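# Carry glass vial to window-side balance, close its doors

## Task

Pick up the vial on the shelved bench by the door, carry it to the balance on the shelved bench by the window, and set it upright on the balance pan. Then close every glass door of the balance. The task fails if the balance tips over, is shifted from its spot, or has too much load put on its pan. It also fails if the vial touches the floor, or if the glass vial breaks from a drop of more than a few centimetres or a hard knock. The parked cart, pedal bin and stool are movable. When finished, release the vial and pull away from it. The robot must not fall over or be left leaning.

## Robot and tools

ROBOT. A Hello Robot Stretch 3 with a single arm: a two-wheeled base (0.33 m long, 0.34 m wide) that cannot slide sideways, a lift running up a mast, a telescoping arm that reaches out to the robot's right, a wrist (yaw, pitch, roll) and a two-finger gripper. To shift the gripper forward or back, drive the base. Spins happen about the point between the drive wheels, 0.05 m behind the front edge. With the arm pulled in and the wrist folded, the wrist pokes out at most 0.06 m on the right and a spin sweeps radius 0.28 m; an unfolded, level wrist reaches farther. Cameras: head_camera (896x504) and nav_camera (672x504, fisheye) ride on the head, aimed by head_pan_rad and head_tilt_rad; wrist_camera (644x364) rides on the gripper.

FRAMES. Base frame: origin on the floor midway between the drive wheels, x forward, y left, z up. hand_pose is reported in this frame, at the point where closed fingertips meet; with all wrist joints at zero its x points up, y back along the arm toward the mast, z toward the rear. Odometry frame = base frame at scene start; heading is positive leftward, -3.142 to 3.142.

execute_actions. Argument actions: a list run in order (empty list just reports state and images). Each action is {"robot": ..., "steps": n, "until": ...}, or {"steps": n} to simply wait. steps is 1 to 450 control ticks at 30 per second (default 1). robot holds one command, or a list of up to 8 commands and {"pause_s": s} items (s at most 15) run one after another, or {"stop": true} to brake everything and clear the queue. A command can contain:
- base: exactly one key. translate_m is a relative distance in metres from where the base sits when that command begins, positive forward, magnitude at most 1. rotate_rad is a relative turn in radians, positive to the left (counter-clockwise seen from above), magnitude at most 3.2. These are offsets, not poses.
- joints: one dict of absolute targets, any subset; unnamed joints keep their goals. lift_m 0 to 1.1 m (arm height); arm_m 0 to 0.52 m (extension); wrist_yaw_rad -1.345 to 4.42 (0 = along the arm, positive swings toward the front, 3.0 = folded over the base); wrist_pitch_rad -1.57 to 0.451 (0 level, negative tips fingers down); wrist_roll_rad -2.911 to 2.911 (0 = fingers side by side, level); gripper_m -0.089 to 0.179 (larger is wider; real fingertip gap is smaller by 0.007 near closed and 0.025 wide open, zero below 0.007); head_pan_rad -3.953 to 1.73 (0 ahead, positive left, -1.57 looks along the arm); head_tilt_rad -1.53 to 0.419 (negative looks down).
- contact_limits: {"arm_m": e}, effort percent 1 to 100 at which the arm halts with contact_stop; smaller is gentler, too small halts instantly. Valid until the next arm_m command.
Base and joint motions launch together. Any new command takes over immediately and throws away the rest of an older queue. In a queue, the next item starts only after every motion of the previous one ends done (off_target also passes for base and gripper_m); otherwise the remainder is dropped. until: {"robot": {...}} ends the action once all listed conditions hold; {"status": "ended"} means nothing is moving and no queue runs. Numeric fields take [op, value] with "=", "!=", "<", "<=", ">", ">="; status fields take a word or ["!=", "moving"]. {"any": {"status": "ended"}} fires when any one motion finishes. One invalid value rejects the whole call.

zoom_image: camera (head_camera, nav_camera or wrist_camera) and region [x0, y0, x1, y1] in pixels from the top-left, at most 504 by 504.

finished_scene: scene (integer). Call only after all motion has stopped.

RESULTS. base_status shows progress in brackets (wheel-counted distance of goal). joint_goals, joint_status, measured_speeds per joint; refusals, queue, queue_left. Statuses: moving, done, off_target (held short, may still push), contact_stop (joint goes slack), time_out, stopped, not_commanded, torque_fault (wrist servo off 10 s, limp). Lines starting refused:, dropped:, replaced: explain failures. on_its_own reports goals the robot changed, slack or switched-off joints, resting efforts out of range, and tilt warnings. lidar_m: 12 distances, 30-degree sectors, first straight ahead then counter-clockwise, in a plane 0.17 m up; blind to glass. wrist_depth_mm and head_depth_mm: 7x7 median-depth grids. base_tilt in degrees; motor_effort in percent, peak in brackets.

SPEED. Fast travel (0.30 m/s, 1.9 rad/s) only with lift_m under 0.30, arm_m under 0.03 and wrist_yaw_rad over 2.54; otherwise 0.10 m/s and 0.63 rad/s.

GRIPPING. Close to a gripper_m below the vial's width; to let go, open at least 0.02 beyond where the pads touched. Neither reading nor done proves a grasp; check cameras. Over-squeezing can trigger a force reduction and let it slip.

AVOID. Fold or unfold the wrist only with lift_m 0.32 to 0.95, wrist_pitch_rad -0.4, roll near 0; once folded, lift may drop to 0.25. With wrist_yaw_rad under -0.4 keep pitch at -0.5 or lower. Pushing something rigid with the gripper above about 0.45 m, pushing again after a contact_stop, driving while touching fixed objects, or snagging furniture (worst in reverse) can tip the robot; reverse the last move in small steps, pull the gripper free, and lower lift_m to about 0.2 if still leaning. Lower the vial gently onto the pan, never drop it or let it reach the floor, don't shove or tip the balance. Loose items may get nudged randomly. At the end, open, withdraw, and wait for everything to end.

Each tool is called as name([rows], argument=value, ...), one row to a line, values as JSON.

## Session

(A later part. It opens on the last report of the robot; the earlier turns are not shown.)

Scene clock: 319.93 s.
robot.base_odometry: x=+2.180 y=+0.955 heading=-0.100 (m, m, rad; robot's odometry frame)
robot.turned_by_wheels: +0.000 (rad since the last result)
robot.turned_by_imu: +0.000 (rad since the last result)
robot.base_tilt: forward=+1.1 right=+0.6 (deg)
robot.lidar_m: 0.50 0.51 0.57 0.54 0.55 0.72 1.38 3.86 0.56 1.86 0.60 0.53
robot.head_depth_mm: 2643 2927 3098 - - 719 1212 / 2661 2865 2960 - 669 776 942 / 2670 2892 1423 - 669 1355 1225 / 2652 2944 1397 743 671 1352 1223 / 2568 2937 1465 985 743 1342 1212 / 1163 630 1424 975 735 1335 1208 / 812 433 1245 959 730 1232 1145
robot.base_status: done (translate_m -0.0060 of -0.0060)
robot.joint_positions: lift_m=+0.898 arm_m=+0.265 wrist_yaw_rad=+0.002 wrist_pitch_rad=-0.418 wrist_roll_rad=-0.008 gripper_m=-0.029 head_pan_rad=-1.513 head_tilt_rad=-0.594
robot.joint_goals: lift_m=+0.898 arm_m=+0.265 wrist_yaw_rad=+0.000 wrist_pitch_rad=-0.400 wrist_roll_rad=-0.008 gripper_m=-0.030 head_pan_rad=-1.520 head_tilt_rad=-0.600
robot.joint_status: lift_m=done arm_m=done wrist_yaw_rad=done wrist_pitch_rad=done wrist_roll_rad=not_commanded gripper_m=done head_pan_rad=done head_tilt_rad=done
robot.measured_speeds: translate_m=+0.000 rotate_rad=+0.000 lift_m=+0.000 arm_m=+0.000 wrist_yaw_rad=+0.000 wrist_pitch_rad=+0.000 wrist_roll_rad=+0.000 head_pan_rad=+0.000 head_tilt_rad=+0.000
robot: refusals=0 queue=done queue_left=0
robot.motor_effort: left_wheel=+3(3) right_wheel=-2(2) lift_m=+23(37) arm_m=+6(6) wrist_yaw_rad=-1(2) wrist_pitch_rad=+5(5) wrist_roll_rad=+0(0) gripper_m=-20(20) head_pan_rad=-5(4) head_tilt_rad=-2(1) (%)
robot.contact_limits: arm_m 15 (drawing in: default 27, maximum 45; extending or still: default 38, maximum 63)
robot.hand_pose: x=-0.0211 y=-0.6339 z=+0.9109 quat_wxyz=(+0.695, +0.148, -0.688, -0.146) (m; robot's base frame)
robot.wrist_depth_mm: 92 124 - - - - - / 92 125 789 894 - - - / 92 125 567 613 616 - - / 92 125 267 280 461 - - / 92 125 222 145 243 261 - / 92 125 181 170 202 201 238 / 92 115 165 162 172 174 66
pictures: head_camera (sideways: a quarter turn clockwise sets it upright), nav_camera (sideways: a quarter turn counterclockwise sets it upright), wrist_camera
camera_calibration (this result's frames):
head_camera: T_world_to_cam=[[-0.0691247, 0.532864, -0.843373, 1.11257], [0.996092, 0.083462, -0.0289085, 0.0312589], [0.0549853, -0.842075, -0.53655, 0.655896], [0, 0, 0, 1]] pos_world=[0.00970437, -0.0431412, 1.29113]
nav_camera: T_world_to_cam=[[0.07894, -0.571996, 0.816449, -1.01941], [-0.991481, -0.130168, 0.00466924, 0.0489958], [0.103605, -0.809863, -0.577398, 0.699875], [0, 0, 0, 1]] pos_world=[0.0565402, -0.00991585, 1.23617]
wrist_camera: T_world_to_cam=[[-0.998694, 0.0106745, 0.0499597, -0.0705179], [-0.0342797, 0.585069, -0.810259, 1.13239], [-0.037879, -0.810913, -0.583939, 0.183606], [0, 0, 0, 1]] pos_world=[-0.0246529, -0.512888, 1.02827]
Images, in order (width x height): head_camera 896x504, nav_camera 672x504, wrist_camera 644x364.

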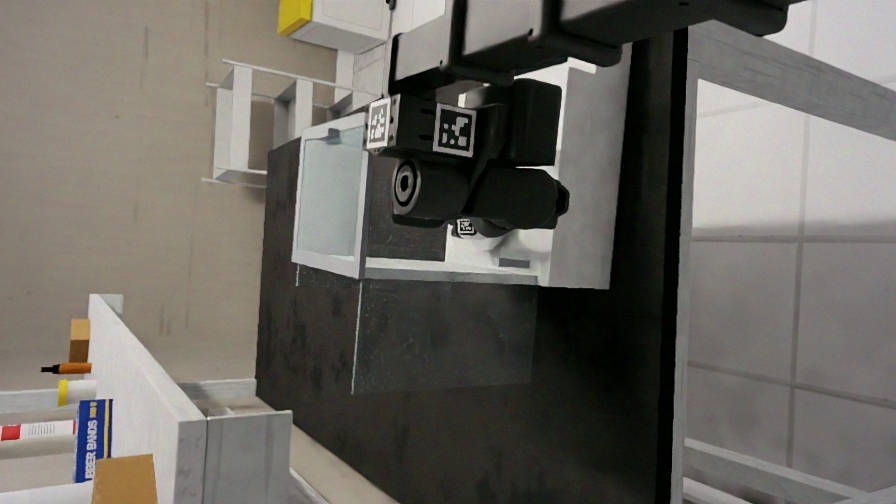

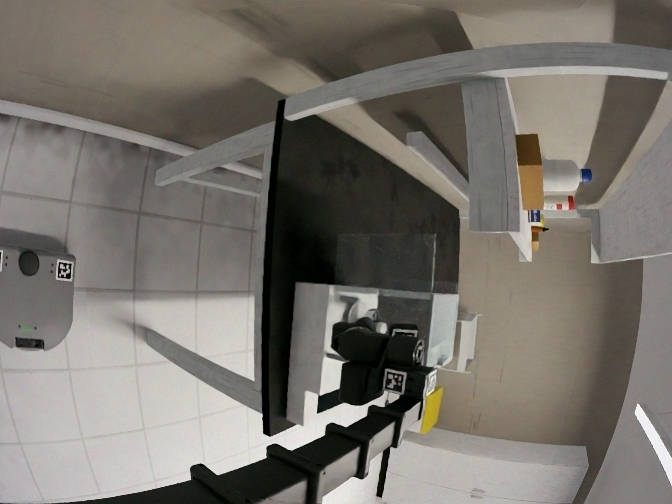

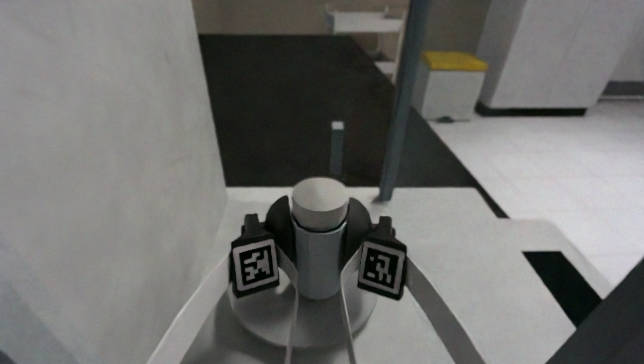

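execute_actions([
  {"robot": {"joints": {"lift_m": 0.894}}, "steps": 200, "until": {"robot": {"status": "ended"}}},
  {"robot": {"joints": {"gripper_m": 0.06}}, "steps": 200, "until": {"robot": {"status": "ended"}}},
  {"steps": 5},
])

Scene clock: 323.77 s.
robot.base_odometry: x=+2.180 y=+0.955 heading=-0.100 (m, m, rad; robot's odometry frame)
robot.turned_by_wheels: +0.000 (rad since the last result)
robot.turned_by_imu: +0.000 (rad since the last result)
robot.base_tilt: forward=+1.0 right=+0.5 (deg)
robot.lidar_m: 0.50 0.51 0.57 0.54 0.55 0.72 1.37 3.86 0.56 1.86 0.59 0.53
robot.head_depth_mm: 2624 2898 3086 - - 722 1213 / 2627 2846 2943 - 672 776 943 / 2653 2872 1426 - 675 1353 1232 / 2644 2925 1397 742 672 1346 1217 / 2595 2887 1470 980 742 1337 1215 / 1161 629 1424 971 735 1328 1204 / 813 433 1237 959 728 1230 1151
robot.base_status: done (translate_m -0.0060 of -0.0060)
robot.joint_positions: lift_m=+0.894 arm_m=+0.265 wrist_yaw_rad=+0.002 wrist_pitch_rad=-0.413 wrist_roll_rad=-0.008 gripper_m=+0.060 head_pan_rad=-1.513 head_tilt_rad=-0.594
robot.joint_goals: lift_m=+0.894 arm_m=+0.265 wrist_yaw_rad=+0.000 wrist_pitch_rad=-0.400 wrist_roll_rad=-0.008 gripper_m=+0.060 head_pan_rad=-1.520 head_tilt_rad=-0.600
robot.joint_status: lift_m=done arm_m=done wrist_yaw_rad=done wrist_pitch_rad=done wrist_roll_rad=not_commanded gripper_m=done head_pan_rad=done head_tilt_rad=done
robot.measured_speeds: translate_m=+0.000 rotate_rad=+0.000 lift_m=+0.000 arm_m=+0.000 wrist_yaw_rad=+0.000 wrist_pitch_rad=+0.000 wrist_roll_rad=+0.000 head_pan_rad=+0.000 head_tilt_rad=+0.000
robot: refusals=0 queue=done queue_left=0
robot.motor_effort: left_wheel=+4(3) right_wheel=-2(2) lift_m=+23(23) arm_m=+6(6) wrist_yaw_rad=-2(0) wrist_pitch_rad=+4(5) wrist_roll_rad=+0(0) gripper_m=+0(80) head_pan_rad=-4(4) head_tilt_rad=-1(2) (%)
robot.contact_limits: arm_m 15 (drawing in: default 27, maximum 45; extending or still: default 38, maximum 63)
robot.hand_pose: x=-0.0211 y=-0.6345 z=+0.9080 quat_wxyz=(+0.695, +0.147, -0.689, -0.144) (m; robot's base frame)
robot.wrist_depth_mm: 92 124 - - - - - / 92 124 790 876 - - - / 92 125 560 618 623 - - / 92 125 261 277 468 - - / 92 125 204 157 245 257 - / 92 120 180 169 185 198 237 / 92 115 162 159 169 170 66
pictures: head_camera (sideways: a quarter turn clockwise sets it upright), nav_camera (sideways: a quarter turn counterclockwise sets it upright), wrist_camera
camera_calibration (this result's frames):
head_camera: T_world_to_cam=[[-0.0691247, 0.532864, -0.843373, 1.11257], [0.996092, 0.083462, -0.0289085, 0.0312589], [0.0549853, -0.842075, -0.53655, 0.655896], [0, 0, 0, 1]] pos_world=[0.00970437, -0.0431412, 1.29113]
nav_camera: T_world_to_cam=[[0.07894, -0.571996, 0.816449, -1.01941], [-0.991481, -0.130168, 0.00466924, 0.0489958], [0.103605, -0.809863, -0.577398, 0.699875], [0, 0, 0, 1]] pos_world=[0.0565402, -0.00991585, 1.23617]
wrist_camera: T_world_to_cam=[[-0.998695, 0.0109102, 0.0498992, -0.0701593], [-0.0342742, 0.581189, -0.813046, 1.13045], [-0.0378713, -0.813695, -0.580057, 0.176122], [0, 0, 0, 1]] pos_world=[-0.0246525, -0.512929, 1.02477]
Images, in order (width x height): head_camera 896x504, nav_camera 672x504, wrist_camera 644x364.

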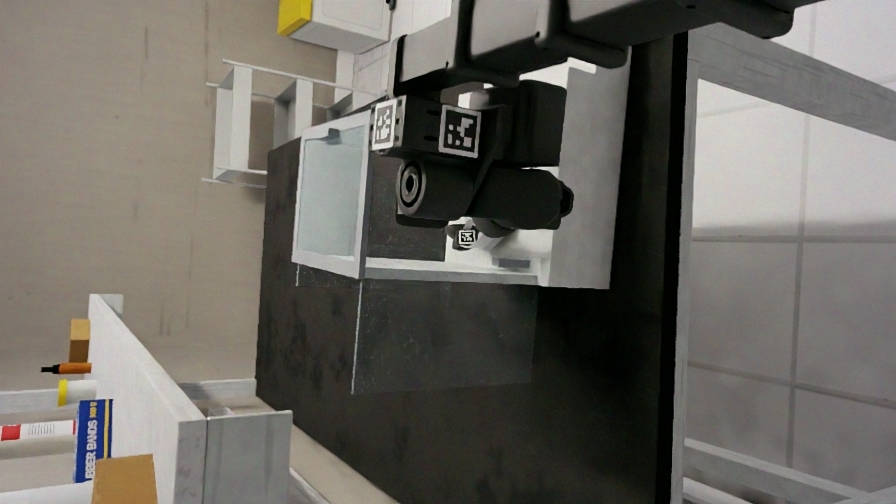

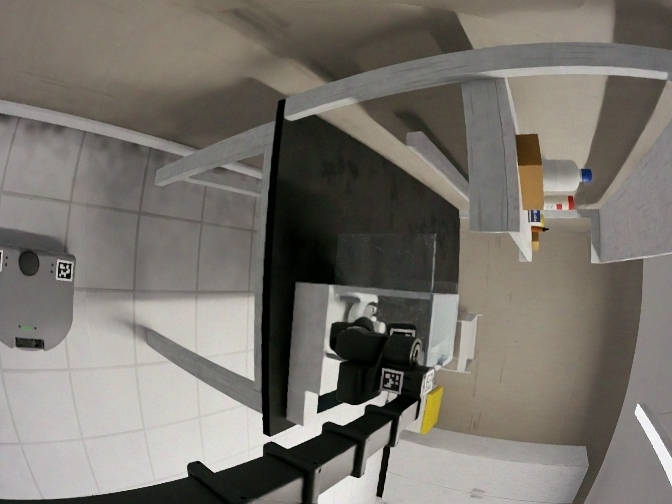

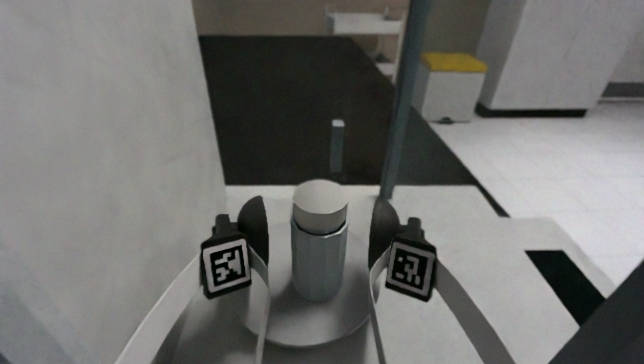

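execute_actions([
  {"robot": {"joints": {"gripper_m": 0.05}}, "steps": 200, "until": {"robot": {"status": "ended"}}},
  {"robot": {"joints": {"arm_m": 0.222}, "contact_limits": {"arm_m": 12}}, "steps": 200, "until": {"robot": {"status": "ended"}}},
])

Scene clock: 329.00 s.
robot.base_odometry: x=+2.180 y=+0.955 heading=-0.100 (m, m, rad; robot's odometry frame)
robot.turned_by_wheels: +0.000 (rad since the last result)
robot.turned_by_imu: +0.000 (rad since the last result)
robot.base_tilt: forward=+1.1 right=+0.6 (deg)
robot.lidar_m: 0.50 0.51 0.57 0.54 0.55 0.72 1.37 3.88 0.56 1.86 0.60 0.53
robot.head_depth_mm: 2641 2921 3112 2794 - 738 1196 / 2641 2854 2936 1014 - 774 951 / 2675 2944 1405 1116 683 1349 1230 / 2666 2905 1388 778 673 1347 1221 / 2557 2906 1456 977 745 1338 1213 / 1164 630 1418 971 737 1326 1196 / 815 433 1234 960 729 1232 1149
robot.base_status: done (translate_m -0.0060 of -0.0060)
robot.joint_positions: lift_m=+0.894 arm_m=+0.222 wrist_yaw_rad=+0.002 wrist_pitch_rad=-0.414 wrist_roll_rad=-0.008 gripper_m=+0.050 head_pan_rad=-1.513 head_tilt_rad=-0.594
robot.joint_goals: lift_m=+0.894 arm_m=+0.222 wrist_yaw_rad=+0.000 wrist_pitch_rad=-0.400 wrist_roll_rad=-0.008 gripper_m=+0.050 head_pan_rad=-1.520 head_tilt_rad=-0.600
robot.joint_status: lift_m=done arm_m=done wrist_yaw_rad=done wrist_pitch_rad=done wrist_roll_rad=not_commanded gripper_m=done head_pan_rad=done head_tilt_rad=done
robot.measured_speeds: translate_m=+0.000 rotate_rad=+0.000 lift_m=+0.000 arm_m=+0.000 wrist_yaw_rad=+0.000 wrist_pitch_rad=+0.000 wrist_roll_rad=+0.000 head_pan_rad=+0.000 head_tilt_rad=+0.000
robot: refusals=0 queue=done queue_left=0
robot.motor_effort: left_wheel=+3(3) right_wheel=-2(2) lift_m=+23(23) arm_m=-5(9) wrist_yaw_rad=-1(1) wrist_pitch_rad=+4(4) wrist_roll_rad=+0(0) gripper_m=+1(48) head_pan_rad=-4(3) head_tilt_rad=-1(2) (%)
robot.contact_limits: arm_m 12 (drawing in: default 27, maximum 45; extending or still: default 38, maximum 63)
robot.hand_pose: x=-0.0211 y=-0.5923 z=+0.9079 quat_wxyz=(+0.695, +0.147, -0.689, -0.144) (m; robot's base frame)
robot.wrist_depth_mm: 91 124 - - - - 68 / 92 123 740 884 - - 75 / 94 124 273 610 635 - - / 411 124 261 198 291 98 - / 357 124 203 202 239 113 - / 306 125 183 189 191 187 252 / 263 257 168 168 169 171 205
pictures: head_camera (sideways: a quarter turn clockwise sets it upright), nav_camera (sideways: a quarter turn counterclockwise sets it upright), wrist_camera
camera_calibration (this result's frames):
head_camera: T_world_to_cam=[[-0.0691246, 0.532864, -0.843373, 1.11257], [0.996092, 0.0834619, -0.0289085, 0.0312589], [0.0549852, -0.842075, -0.53655, 0.655896], [0, 0, 0, 1]] pos_world=[0.00970436, -0.0431412, 1.29113]
nav_camera: T_world_to_cam=[[0.07894, -0.571996, 0.816449, -1.01941], [-0.991481, -0.130168, 0.00466924, 0.0489958], [0.103604, -0.809863, -0.577398, 0.699875], [0, 0, 0, 1]] pos_world=[0.0565402, -0.00991586, 1.23617]
wrist_camera: T_world_to_cam=[[-0.998695, 0.0108897, 0.0499047, -0.0706329], [-0.0342747, 0.581532, -0.812801, 1.1058], [-0.0378724, -0.81345, -0.5804, 0.210901], [0, 0, 0, 1]] pos_world=[-0.0246526, -0.47073, 1.02472]
Images, in order (width x height): head_camera 896x504, nav_camera 672x504, wrist_camera 644x364.

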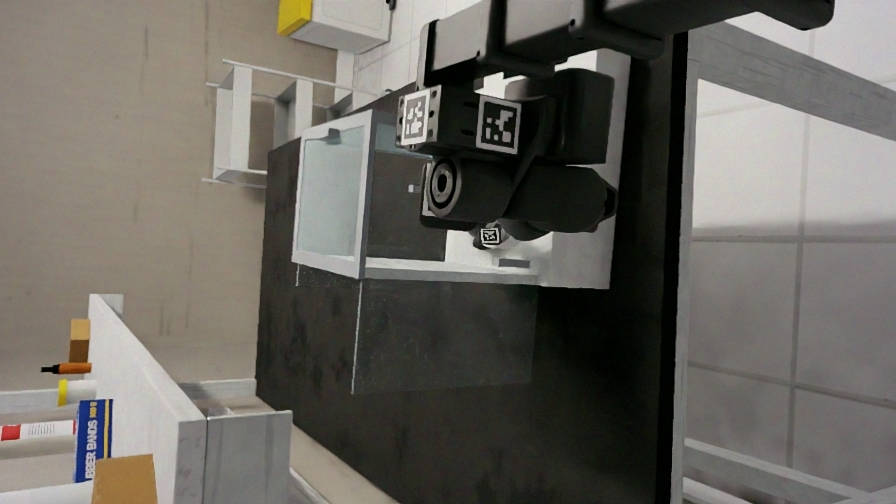

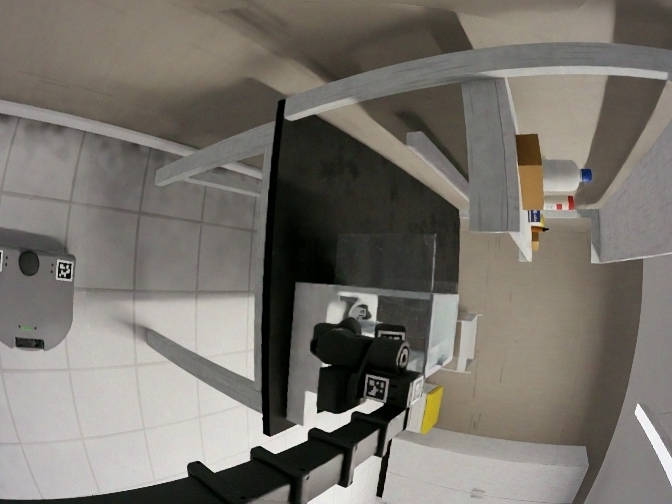

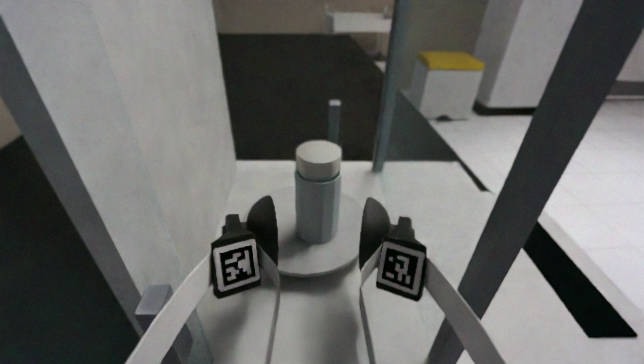

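execute_actions([
  {"robot": {"joints": {"gripper_m": 0.04, "arm_m": 0.14}, "contact_limits": {"arm_m": 12}}, "steps": 200, "until": {"robot": {"status": "ended"}}},
  {"robot": {"base": {"translate_m": 0.07}, "joints": {"lift_m": 0.886}}, "steps": 200, "until": {"robot": {"status": "ended"}}},
])

Scene clock: 354.00 s.
robot.base_odometry: x=+2.249 y=+0.948 heading=-0.100 (m, m, rad; robot's odometry frame)
robot.turned_by_wheels: +0.000 (rad since the last result)
robot.turned_by_imu: +0.000 (rad since the last result)
robot.base_tilt: forward=+0.9 right=+0.7 (deg)
robot.lidar_m: 0.43 0.44 0.57 0.54 0.55 0.73 1.44 3.94 0.59 1.48 0.56 0.45
robot.head_depth_mm: 2666 2874 2981 993 - - 889 / 2680 2828 1545 1026 - - 1232 / 2669 2873 1415 786 - 1362 1227 / 2681 2939 1483 995 747 1346 1221 / 1533 530 1364 985 742 1330 1204 / 819 434 1261 970 735 1203 1204 / 598 422 923 959 729 747 946
robot.base_status: done (translate_m +0.0700 of +0.0700)
robot.joint_positions: lift_m=+0.886 arm_m=+0.140 wrist_yaw_rad=+0.002 wrist_pitch_rad=-0.415 wrist_roll_rad=-0.008 gripper_m=+0.040 head_pan_rad=-1.513 head_tilt_rad=-0.594
robot.joint_goals: lift_m=+0.886 arm_m=+0.140 wrist_yaw_rad=+0.000 wrist_pitch_rad=-0.400 wrist_roll_rad=-0.008 gripper_m=+0.040 head_pan_rad=-1.520 head_tilt_rad=-0.600
robot.joint_status: lift_m=done arm_m=done wrist_yaw_rad=done wrist_pitch_rad=done wrist_roll_rad=not_commanded gripper_m=done head_pan_rad=done head_tilt_rad=done
robot.measured_speeds: translate_m=+0.000 rotate_rad=+0.000 lift_m=+0.000 arm_m=+0.000 wrist_yaw_rad=+0.000 wrist_pitch_rad=+0.000 wrist_roll_rad=+0.000 head_pan_rad=+0.000 head_tilt_rad=+0.000
robot: refusals=0 queue=done queue_left=0
robot.motor_effort: left_wheel=+3(8) right_wheel=-2(4) lift_m=+23(20) arm_m=-5(5) wrist_yaw_rad=-1(1) wrist_pitch_rad=+4(4) wrist_roll_rad=+0(0) gripper_m=+1(49) head_pan_rad=-4(4) head_tilt_rad=-3(1) (%)
robot.contact_limits: arm_m 12 (drawing in: default 27, maximum 45; extending or still: default 38, maximum 63)
robot.hand_pose: x=-0.0211 y=-0.5102 z=+0.8997 quat_wxyz=(+0.695, +0.147, -0.689, -0.145) (m; robot's base frame)
robot.wrist_depth_mm: 506 991 - - - - - / 623 839 844 784 903 - - / 568 578 585 518 311 635 - / 432 430 446 269 266 270 - / 353 351 363 223 232 219 239 / 296 298 289 235 237 235 244 / 256 257 259 254 252 263 268
pictures: head_camera (sideways: a quarter turn clockwise sets it upright), nav_camera (sideways: a quarter turn counterclockwise sets it upright), wrist_camera
camera_calibration (this result's frames):
head_camera: T_world_to_cam=[[-0.0691247, 0.532864, -0.843373, 1.11257], [0.996092, 0.083462, -0.0289085, 0.0312589], [0.0549853, -0.842075, -0.53655, 0.655896], [0, 0, 0, 1]] pos_world=[0.00970437, -0.0431412, 1.29113]
nav_camera: T_world_to_cam=[[0.07894, -0.571996, 0.816449, -1.01941], [-0.991481, -0.130168, 0.00466925, 0.0489958], [0.103605, -0.809863, -0.577398, 0.699875], [0, 0, 0, 1]] pos_world=[0.0565402, -0.00991586, 1.23617]
wrist_camera: T_world_to_cam=[[-0.998695, 0.0108555, 0.0499134, -0.0711452], [-0.0342755, 0.582092, -0.8124, 1.05135], [-0.0378732, -0.81305, -0.58096, 0.273652], [0, 0, 0, 1]] pos_world=[-0.0246526, -0.388718, 1.01665]
Images, in order (width x height): head_camera 896x504, nav_camera 672x504, wrist_camera 644x364.

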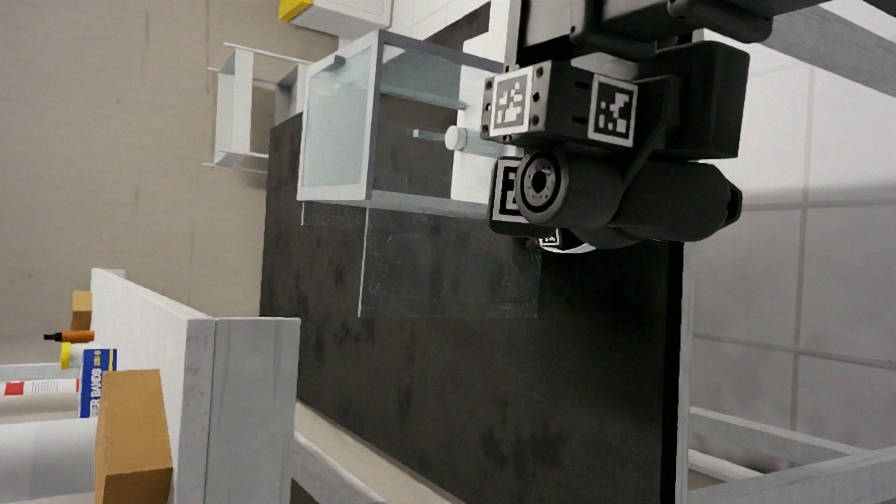

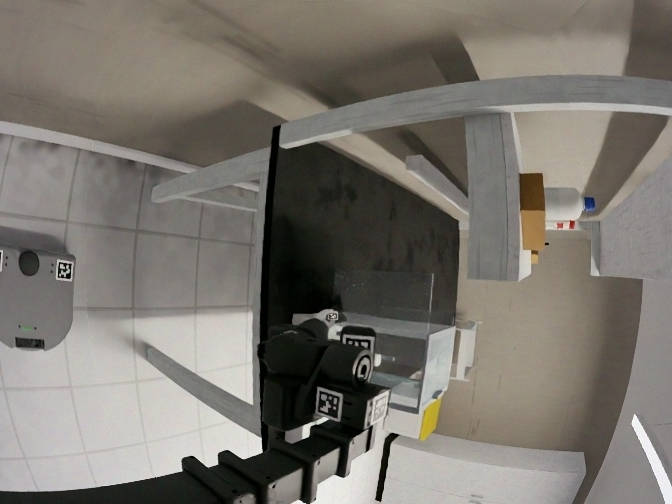

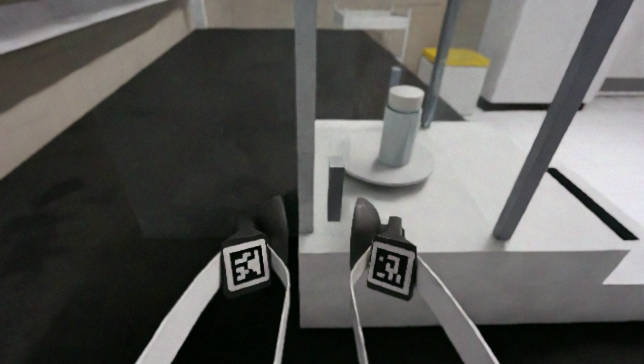

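zoom_image(camera="wrist_camera", region=[220, 60, 560, 300])

Region (220, 60, 560, 300) of wrist_camera's 644x364 image, scaled by 1.482; it fills the top 356 rows of this view, and the rest is white.

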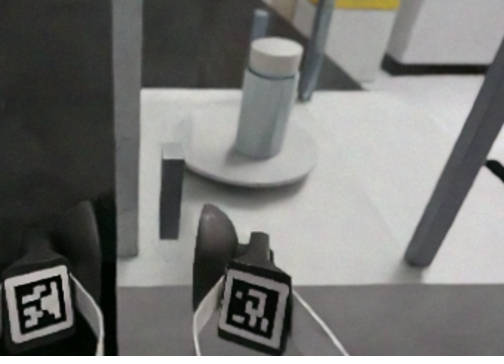

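execute_actions([
  {"robot": {"base": {"translate_m": -0.012}}, "steps": 200, "until": {"robot": {"status": "ended"}}},
  {"robot": {"joints": {"arm_m": 0.163}, "contact_limits": {"arm_m": 10}}, "steps": 200, "until": {"robot": {"status": "ended"}}},
])

Scene clock: 365.50 s.
robot.base_odometry: x=+2.237 y=+0.949 heading=-0.100 (m, m, rad; robot's odometry frame)
robot.turned_by_wheels: +0.000 (rad since the last result)
robot.turned_by_imu: +0.000 (rad since the last result)
robot.base_tilt: forward=+0.9 right=+0.6 (deg)
robot.lidar_m: 0.44 0.45 0.57 0.54 0.55 0.72 1.43 3.91 0.58 1.54 0.56 0.46
robot.head_depth_mm: 2654 2879 3064 1206 - 1371 886 / 2632 2823 1539 1082 - 1411 1229 / 2660 2928 1411 1032 - 1390 1224 / 2697 2915 1488 994 748 1365 1217 / 2278 659 1369 985 743 1330 1216 / 969 436 1270 971 736 1233 1202 / 604 425 959 958 730 781 944
robot.base_status: done (translate_m -0.0120 of -0.0120)
robot.joint_positions: lift_m=+0.886 arm_m=+0.159 wrist_yaw_rad=+0.005 wrist_pitch_rad=-0.422 wrist_roll_rad=-0.008 gripper_m=+0.040 head_pan_rad=-1.513 head_tilt_rad=-0.594
robot.joint_goals: lift_m=+0.886 arm_m=+0.159 wrist_yaw_rad=+0.000 wrist_pitch_rad=-0.400 wrist_roll_rad=-0.008 gripper_m=+0.040 head_pan_rad=-1.520 head_tilt_rad=-0.600
robot.joint_status: lift_m=done arm_m=contact_stop wrist_yaw_rad=done wrist_pitch_rad=done wrist_roll_rad=not_commanded gripper_m=done head_pan_rad=done head_tilt_rad=done
robot.measured_speeds: translate_m=+0.000 rotate_rad=+0.000 lift_m=+0.000 arm_m=-0.001 wrist_yaw_rad=+0.000 wrist_pitch_rad=+0.000 wrist_roll_rad=+0.000 head_pan_rad=+0.000 head_tilt_rad=+0.000
robot: refusals=0 queue=dropped queue_left=0
robot.on_its_own: arm_m is slack since a contact_stop, until your next command for it
robot.motor_effort: left_wheel=+4(6) right_wheel=-2(6) lift_m=+23(23) arm_m=+3(11) wrist_yaw_rad=-3(3) wrist_pitch_rad=+6(7) wrist_roll_rad=+0(0) gripper_m=+0(0) head_pan_rad=-4(4) head_tilt_rad=-3(1) (%)
robot.contact_limits: arm_m 10 (drawing in: default 27, maximum 45; extending or still: default 38, maximum 63)
robot.hand_pose: x=-0.0205 y=-0.5282 z=+0.8981 quat_wxyz=(+0.695, +0.150, -0.688, -0.146) (m; robot's base frame)
robot.wrist_depth_mm: 546 971 - - - - - / 639 811 809 776 930 - - / 564 564 575 334 318 - - / 429 427 440 249 251 265 - / 351 351 369 205 228 213 234 / 289 296 287 200 209 205 216 / 252 254 259 240 241 246 249
pictures: head_camera (sideways: a quarter turn clockwise sets it upright), nav_camera (sideways: a quarter turn counterclockwise sets it upright), wrist_camera
camera_calibration (this result's frames):
head_camera: T_world_to_cam=[[-0.0691241, 0.532864, -0.843373, 1.11257], [0.996092, 0.083461, -0.0289085, 0.0312589], [0.0549844, -0.842075, -0.53655, 0.655896], [0, 0, 0, 1]] pos_world=[0.00970432, -0.0431412, 1.29113]
nav_camera: T_world_to_cam=[[0.0789394, -0.571996, 0.816449, -1.01941], [-0.991481, -0.130167, 0.00466924, 0.0489958], [0.103604, -0.809863, -0.577398, 0.699875], [0, 0, 0, 1]] pos_world=[0.0565401, -0.0099159, 1.23617]
wrist_camera: T_world_to_cam=[[-0.998718, 0.00782683, 0.0500021, -0.0719527], [-0.0358596, 0.587754, -0.808245, 1.0598], [-0.0357149, -0.809002, -0.58672, 0.265448], [0, 0, 0, 1]] pos_world=[-0.0243761, -0.407588, 1.01592]
Images, in order (width x height): head_camera 896x504, nav_camera 672x504, wrist_camera 644x364.

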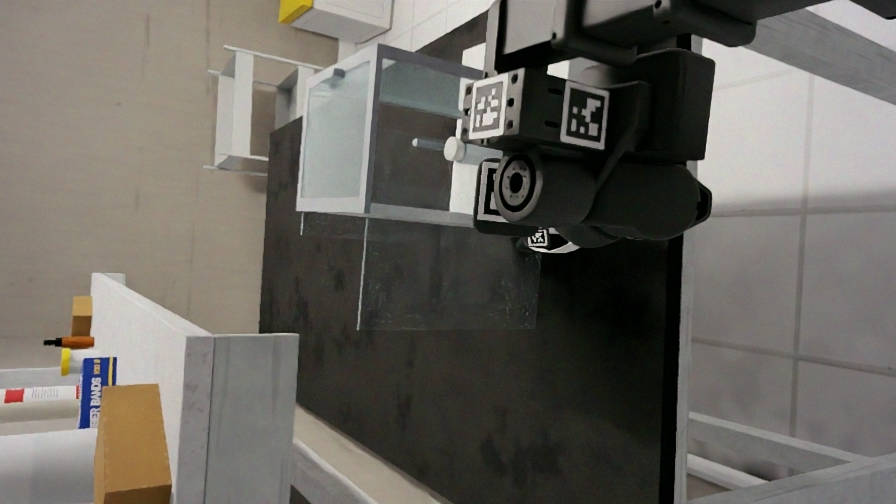

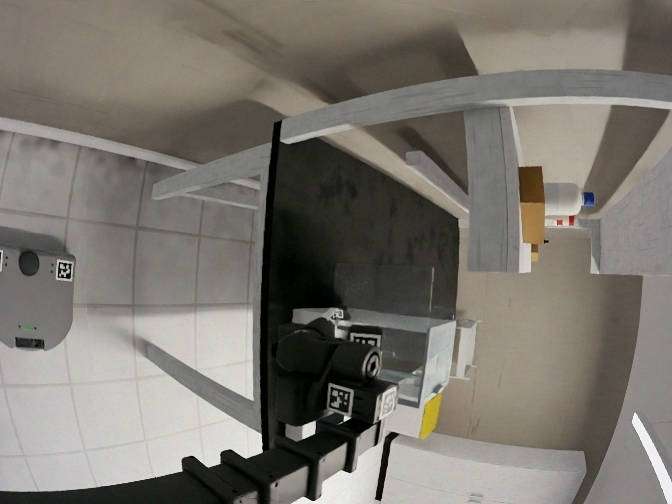

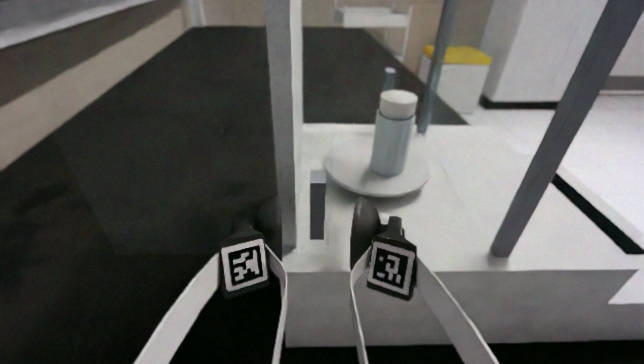

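execute_actions([
  {"robot": {"joints": {"arm_m": 0.157}, "contact_limits": {"arm_m": 10}}, "steps": 60, "until": {"robot": {"status": "ended"}}},
  {"robot": {"base": {"translate_m": -0.10}}, "steps": 200, "until": {"robot": {"wrist_yaw_rad": [">=", 0.03]}}},
  {"robot": {"stop": true}, "steps": 10},
])

Scene clock: 379.70 s.
robot.base_odometry: x=+2.138 y=+0.959 heading=-0.100 (m, m, rad; robot's odometry frame)
robot.turned_by_wheels: +0.000 (rad since the last result)
robot.turned_by_imu: +0.000 (rad since the last result)
robot.base_tilt: forward=+1.0 right=+0.5 (deg)
robot.lidar_m: 0.54 0.55 0.56 0.53 0.55 0.72 1.33 3.49 0.54 1.93 0.62 0.57
robot.head_depth_mm: 2648 2931 2909 2578 - 1063 1245 / 2675 2848 3082 1189 - 784 902 / 2642 2858 1409 1012 - 1393 1232 / 2669 2947 1479 810 677 1362 1218 / 2633 2942 1363 896 682 1335 1211 / 1567 1853 1432 973 735 1354 1204 / 968 512 1331 961 729 1254 1190
robot.base_status: done (translate_m -0.1000 of -0.1000)
robot.joint_positions: lift_m=+0.886 arm_m=+0.157 wrist_yaw_rad=+0.019 wrist_pitch_rad=-0.417 wrist_roll_rad=-0.008 gripper_m=+0.040 head_pan_rad=-1.513 head_tilt_rad=-0.594
robot.joint_goals: lift_m=+0.886 arm_m=+0.157 wrist_yaw_rad=+0.000 wrist_pitch_rad=-0.400 wrist_roll_rad=-0.008 gripper_m=+0.040 head_pan_rad=-1.520 head_tilt_rad=-0.600
robot.joint_status: lift_m=done arm_m=done wrist_yaw_rad=done wrist_pitch_rad=done wrist_roll_rad=not_commanded gripper_m=done head_pan_rad=done head_tilt_rad=done
robot.measured_speeds: translate_m=+0.000 rotate_rad=+0.000 lift_m=+0.000 arm_m=+0.000 wrist_yaw_rad=+0.000 wrist_pitch_rad=+0.000 wrist_roll_rad=+0.000 head_pan_rad=+0.000 head_tilt_rad=+0.000
robot: refusals=0 queue=done queue_left=0
robot.on_its_own: wrist_yaw_rad is at rest, and its effort (-15) is outside its rest range (-12 to +12)
robot.motor_effort: left_wheel=+8(9) right_wheel=-9(9) lift_m=+23(23) arm_m=-3(1) wrist_yaw_rad=-15(15) wrist_pitch_rad=+5(6) wrist_roll_rad=+0(0) gripper_m=+7(6) head_pan_rad=-4(4) head_tilt_rad=-2(2) (%)
robot.contact_limits: arm_m 10 (drawing in: default 27, maximum 45; extending or still: default 38, maximum 63)
robot.hand_pose: x=-0.0173 y=-0.5266 z=+0.8991 quat_wxyz=(+0.696, +0.154, -0.687, -0.140) (m; robot's base frame)
robot.wrist_depth_mm: 144 186 - - - - - / 654 188 765 837 - - - / 559 190 299 338 592 - - / 426 205 257 254 276 - - / 348 224 222 212 223 277 - / 296 212 208 204 207 228 - / 253 254 235 241 242 245 273
pictures: head_camera (sideways: a quarter turn clockwise sets it upright), nav_camera (sideways: a quarter turn counterclockwise sets it upright), wrist_camera
camera_calibration (this result's frames):
head_camera: T_world_to_cam=[[-0.0691248, 0.532864, -0.843373, 1.11257], [0.996092, 0.0834621, -0.0289085, 0.0312589], [0.0549854, -0.842075, -0.53655, 0.655896], [0, 0, 0, 1]] pos_world=[0.00970437, -0.0431412, 1.29113]
nav_camera: T_world_to_cam=[[0.0789401, -0.571996, 0.816449, -1.01941], [-0.991481, -0.130168, 0.00466924, 0.0489958], [0.103605, -0.809863, -0.577398, 0.699875], [0, 0, 0, 1]] pos_world=[0.0565402, -0.00991584, 1.23617]
wrist_camera: T_world_to_cam=[[-0.998731, -0.00644945, 0.0499456, -0.0762255], [-0.0443171, 0.583615, -0.81082, 1.05977], [-0.0239197, -0.812005, -0.58316, 0.262848], [0, 0, 0, 1]] pos_world=[-0.0228757, -0.405554, 1.01637]
Images, in order (width x height): head_camera 896x504, nav_camera 672x504, wrist_camera 644x364.

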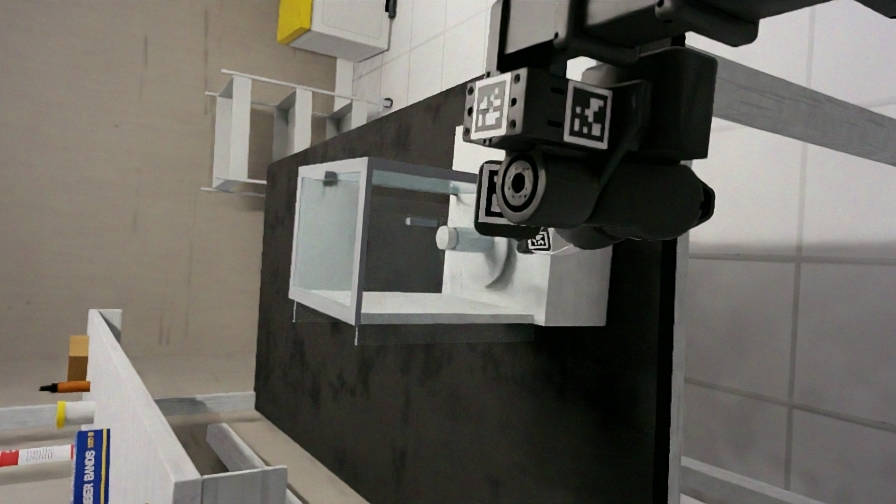

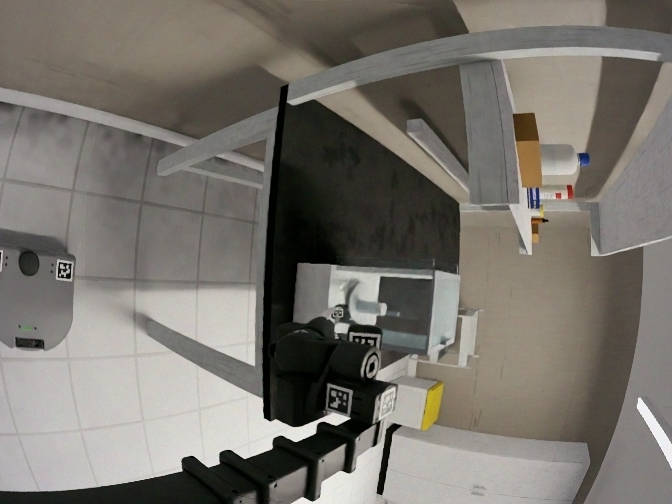

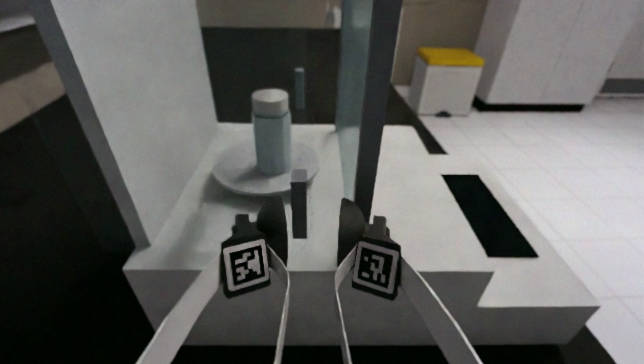

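execute_actions([
  {"robot": {"base": {"translate_m": 0.011}}, "steps": 100, "until": {"robot": {"status": "ended"}}},
  {"robot": {"joints": {"arm_m": 0.135}, "contact_limits": {"arm_m": 12}}, "steps": 100, "until": {"robot": {"status": "ended"}}},
  {"robot": {"base": {"translate_m": 0.066}, "joints": {"wrist_yaw_rad": -0.3, "gripper_m": 0.05}}, "steps": 200, "until": {"robot": {"status": "ended"}}},
])

Scene clock: 393.53 s.
robot.base_odometry: x=+2.214 y=+0.951 heading=-0.100 (m, m, rad; robot's odometry frame)
robot.turned_by_wheels: +0.000 (rad since the last result)
robot.turned_by_imu: -0.001 (rad since the last result)
robot.base_tilt: forward=+0.9 right=+0.7 (deg)
robot.lidar_m: 0.46 0.48 0.57 0.54 0.55 0.72 1.41 3.91 0.57 1.67 0.57 0.49
robot.head_depth_mm: 2647 2895 3061 2364 - 758 1159 / 2676 2873 1539 799 - - 1182 / 2669 2890 1417 1007 - - 1223 / 2668 2922 1479 953 685 1348 1221 / 2399 2942 1465 987 744 1339 1217 / 979 438 1269 971 734 1335 1205 / 611 431 1175 962 730 1202 1105
robot.base_status: done (translate_m +0.0660 of +0.0660)
robot.joint_positions: lift_m=+0.886 arm_m=+0.135 wrist_yaw_rad=-0.297 wrist_pitch_rad=-0.417 wrist_roll_rad=-0.008 gripper_m=+0.050 head_pan_rad=-1.513 head_tilt_rad=-0.594
robot.joint_goals: lift_m=+0.886 arm_m=+0.135 wrist_yaw_rad=-0.300 wrist_pitch_rad=-0.400 wrist_roll_rad=-0.008 gripper_m=+0.050 head_pan_rad=-1.520 head_tilt_rad=-0.600
robot.joint_status: lift_m=done arm_m=done wrist_yaw_rad=done wrist_pitch_rad=done wrist_roll_rad=not_commanded gripper_m=done head_pan_rad=done head_tilt_rad=done
robot.measured_speeds: translate_m=+0.000 rotate_rad=+0.000 lift_m=+0.000 arm_m=+0.000 wrist_yaw_rad=+0.000 wrist_pitch_rad=+0.000 wrist_roll_rad=+0.000 head_pan_rad=+0.000 head_tilt_rad=+0.000
robot: refusals=0 queue=done queue_left=0
robot.motor_effort: left_wheel=+3(12) right_wheel=-2(9) lift_m=+23(23) arm_m=-5(8) wrist_yaw_rad=-2(16) wrist_pitch_rad=+5(5) wrist_roll_rad=+0(0) gripper_m=+1(47) head_pan_rad=-4(4) head_tilt_rad=-3(3) (%)
robot.contact_limits: arm_m 12 (drawing in: default 27, maximum 45; extending or still: default 38, maximum 63)
robot.hand_pose: x=-0.0872 y=-0.4950 z=+0.8991 quat_wxyz=(+0.666, +0.044, -0.703, -0.247) (m; robot's base frame)
robot.wrist_depth_mm: 163 - - - - - - / 162 288 824 714 - - - / 494 253 287 334 - - - / 424 228 257 252 297 - - / 349 215 225 232 286 344 - / 291 206 240 257 290 316 - / 252 255 251 259 270 - -
pictures: head_camera (sideways: a quarter turn clockwise sets it upright), nav_camera (sideways: a quarter turn counterclockwise sets it upright), wrist_camera
camera_calibration (this result's frames):
head_camera: T_world_to_cam=[[-0.0691248, 0.532864, -0.843373, 1.11257], [0.996092, 0.0834621, -0.0289085, 0.0312589], [0.0549854, -0.842075, -0.53655, 0.655896], [0, 0, 0, 1]] pos_world=[0.00970437, -0.0431412, 1.29113]
nav_camera: T_world_to_cam=[[0.0789401, -0.571996, 0.816449, -1.01941], [-0.991481, -0.130168, 0.00466924, 0.0489958], [0.103605, -0.809863, -0.577398, 0.699875], [0, 0, 0, 1]] pos_world=[0.0565402, -0.00991585, 1.23617]
wrist_camera: T_world_to_cam=[[-0.951268, 0.304292, 0.0499475, 0.0120446], [0.139275, 0.568487, -0.810817, 1.04672], [-0.27512, -0.764348, -0.583164, 0.288558], [0, 0, 0, 1]] pos_world=[-0.0549357, -0.37815, 1.01637]
Images, in order (width x height): head_camera 896x504, nav_camera 672x504, wrist_camera 644x364.

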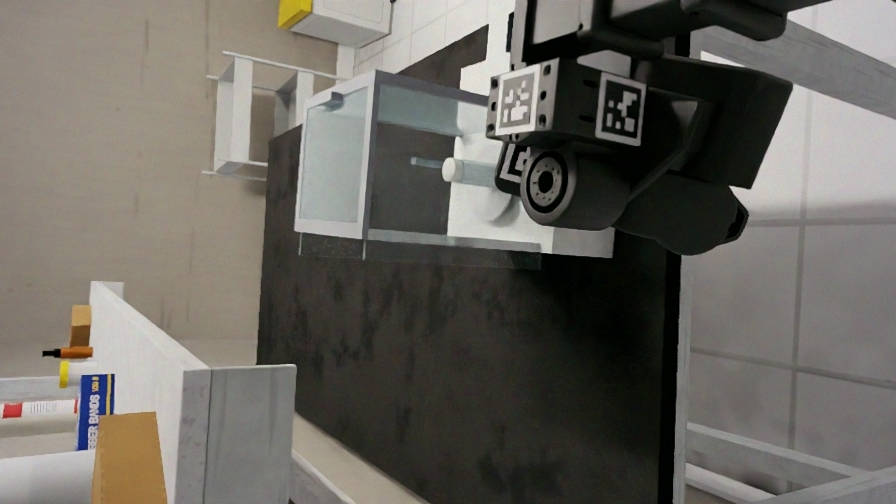

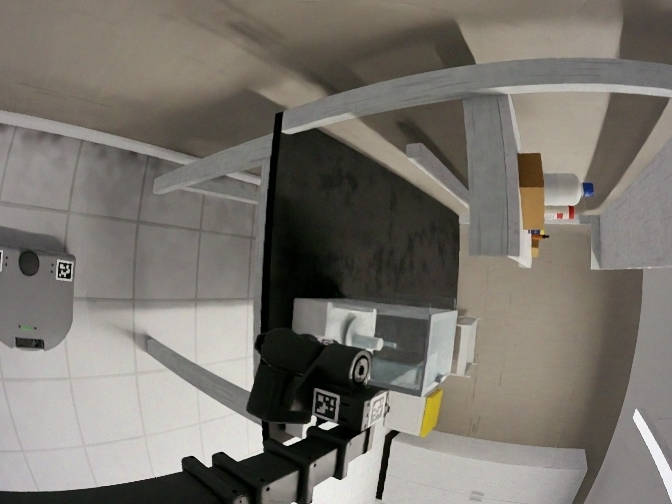

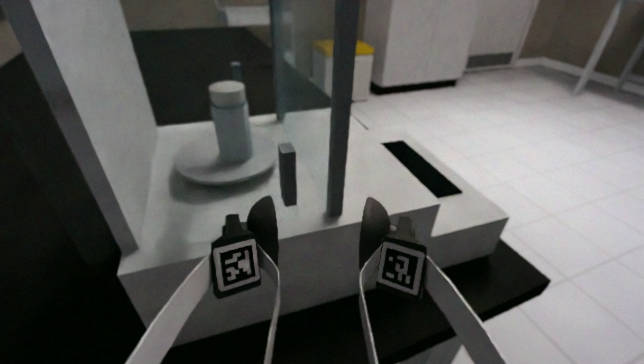

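execute_actions([
  {"robot": {"base": {"translate_m": 0.008}}, "steps": 100, "until": {"robot": {"status": "ended"}}},
  {"robot": {"joints": {"arm_m": 0.167}, "contact_limits": {"arm_m": 10}}, "steps": 100, "until": {"robot": {"status": "ended"}}},
])

Scene clock: 399.47 s.
robot.base_odometry: x=+2.222 y=+0.950 heading=-0.100 (m, m, rad; robot's odometry frame)
robot.turned_by_wheels: +0.000 (rad since the last result)
robot.turned_by_imu: +0.000 (rad since the last result)
robot.base_tilt: forward=+0.9 right=+0.5 (deg)
robot.lidar_m: 0.46 0.47 0.57 0.54 0.55 0.73 1.42 3.89 0.58 1.62 0.57 0.48
robot.head_depth_mm: 2619 2854 3080 2515 - 777 904 / 2650 2876 1529 1077 - 1407 1231 / 2663 2889 1417 1060 - 1388 1230 / 2667 2930 1476 993 722 1370 1219 / 2391 2910 1458 982 742 1337 1213 / 980 437 1260 972 735 1328 1205 / 607 431 1007 959 728 1177 1083
robot.base_status: done (translate_m +0.0080 of +0.0080)
robot.joint_positions: lift_m=+0.886 arm_m=+0.164 wrist_yaw_rad=-0.303 wrist_pitch_rad=-0.422 wrist_roll_rad=-0.008 gripper_m=+0.050 head_pan_rad=-1.513 head_tilt_rad=-0.594
robot.joint_goals: lift_m=+0.886 arm_m=+0.164 wrist_yaw_rad=-0.300 wrist_pitch_rad=-0.400 wrist_roll_rad=-0.008 gripper_m=+0.050 head_pan_rad=-1.520 head_tilt_rad=-0.600
robot.joint_status: lift_m=done arm_m=contact_stop wrist_yaw_rad=done wrist_pitch_rad=done wrist_roll_rad=not_commanded gripper_m=done head_pan_rad=done head_tilt_rad=done
robot.measured_speeds: translate_m=+0.000 rotate_rad=+0.000 lift_m=+0.000 arm_m=+0.000 wrist_yaw_rad=-0.060 wrist_pitch_rad=+0.000 wrist_roll_rad=+0.000 head_pan_rad=+0.000 head_tilt_rad=+0.000
robot: refusals=0 queue=dropped queue_left=0
robot.on_its_own: arm_m is slack since a contact_stop, until your next command for it
robot.motor_effort: left_wheel=+3(7) right_wheel=-2(4) lift_m=+23(23) arm_m=+2(11) wrist_yaw_rad=+5(3) wrist_pitch_rad=+6(7) wrist_roll_rad=+0(0) gripper_m=+1(2) head_pan_rad=-3(4) head_tilt_rad=-2(1) (%)
robot.contact_limits: arm_m 10 (drawing in: default 27, maximum 45; extending or still: default 38, maximum 63)
robot.hand_pose: x=-0.0883 y=-0.5230 z=+0.8980 quat_wxyz=(+0.664, +0.043, -0.703, -0.251) (m; robot's base frame)
robot.wrist_depth_mm: 143 - - - - - - / 136 261 796 - - - - / 140 231 281 351 - - - / 411 206 244 257 280 - - / 345 200 225 216 238 288 - / 290 182 194 214 263 297 - / 253 248 213 249 261 280 -
pictures: head_camera (sideways: a quarter turn clockwise sets it upright), nav_camera (sideways: a quarter turn counterclockwise sets it upright), wrist_camera
camera_calibration (this result's frames):
head_camera: T_world_to_cam=[[-0.0691264, 0.53291, -0.843343, 1.11253], [0.996092, 0.0834617, -0.0289071, 0.031257], [0.054982, -0.842045, -0.536597, 0.655957], [0, 0, 0, 1]] pos_world=[0.00970425, -0.0431406, 1.29113]
nav_camera: T_world_to_cam=[[0.0789416, -0.572041, 0.816417, -1.01936], [-0.991481, -0.130166, 0.0046652, 0.049001], [0.103601, -0.809831, -0.577443, 0.699934], [0, 0, 0, 1]] pos_world=[0.0565399, -0.0099123, 1.23617]
wrist_camera: T_world_to_cam=[[-0.949492, 0.309781, 0.0500081, 0.0225406], [0.143881, 0.571428, -0.807941, 1.06126], [-0.27886, -0.759938, -0.587138, 0.271755], [0, 0, 0, 1]] pos_world=[-0.0555109, -0.406898, 1.01586]
Images, in order (width x height): head_camera 896x504, nav_camera 672x504, wrist_camera 644x364.

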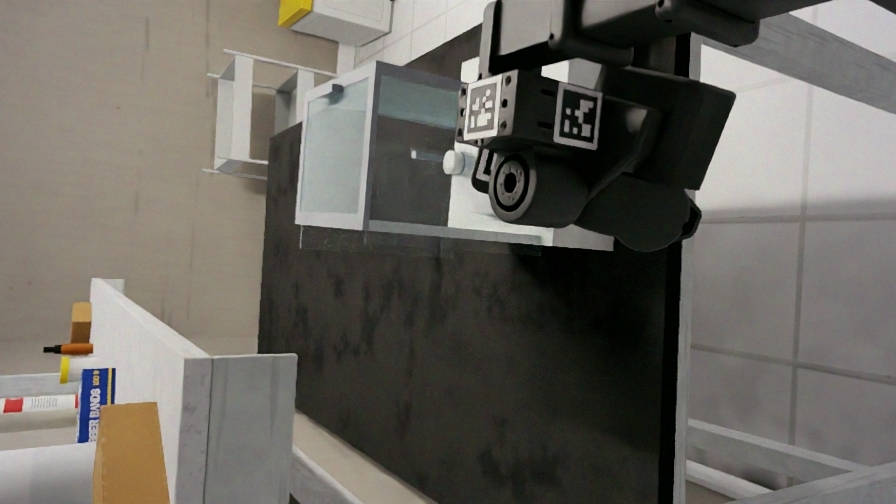

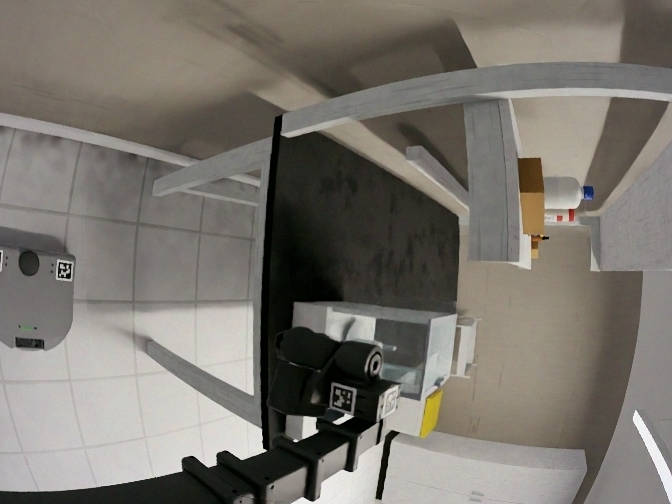

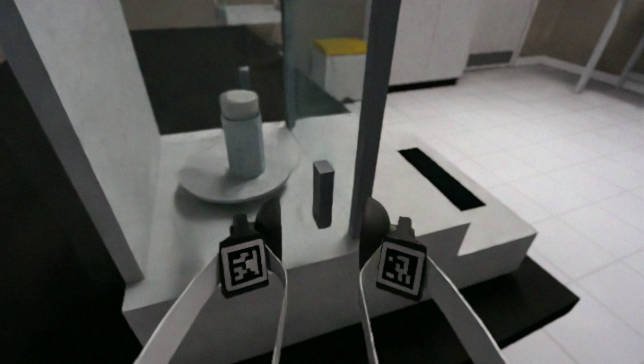

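zoom_image(camera="wrist_camera", region=[230, 60, 430, 260])

zoom_image(camera="head_camera", region=[280, 40, 560, 280])

Region (230, 60, 430, 260) of wrist_camera's 644x364 image, scaled by 2.520.

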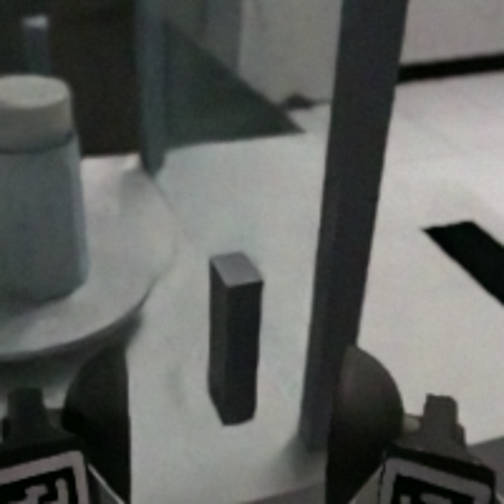

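Region (280, 40, 560, 280) of head_camera's 896x504 image, scaled by 1.800, with more detail than that image has; it fills the top 432 rows of this view, and the rest is white.

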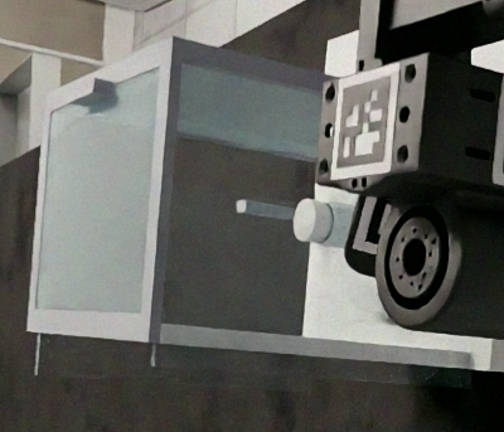

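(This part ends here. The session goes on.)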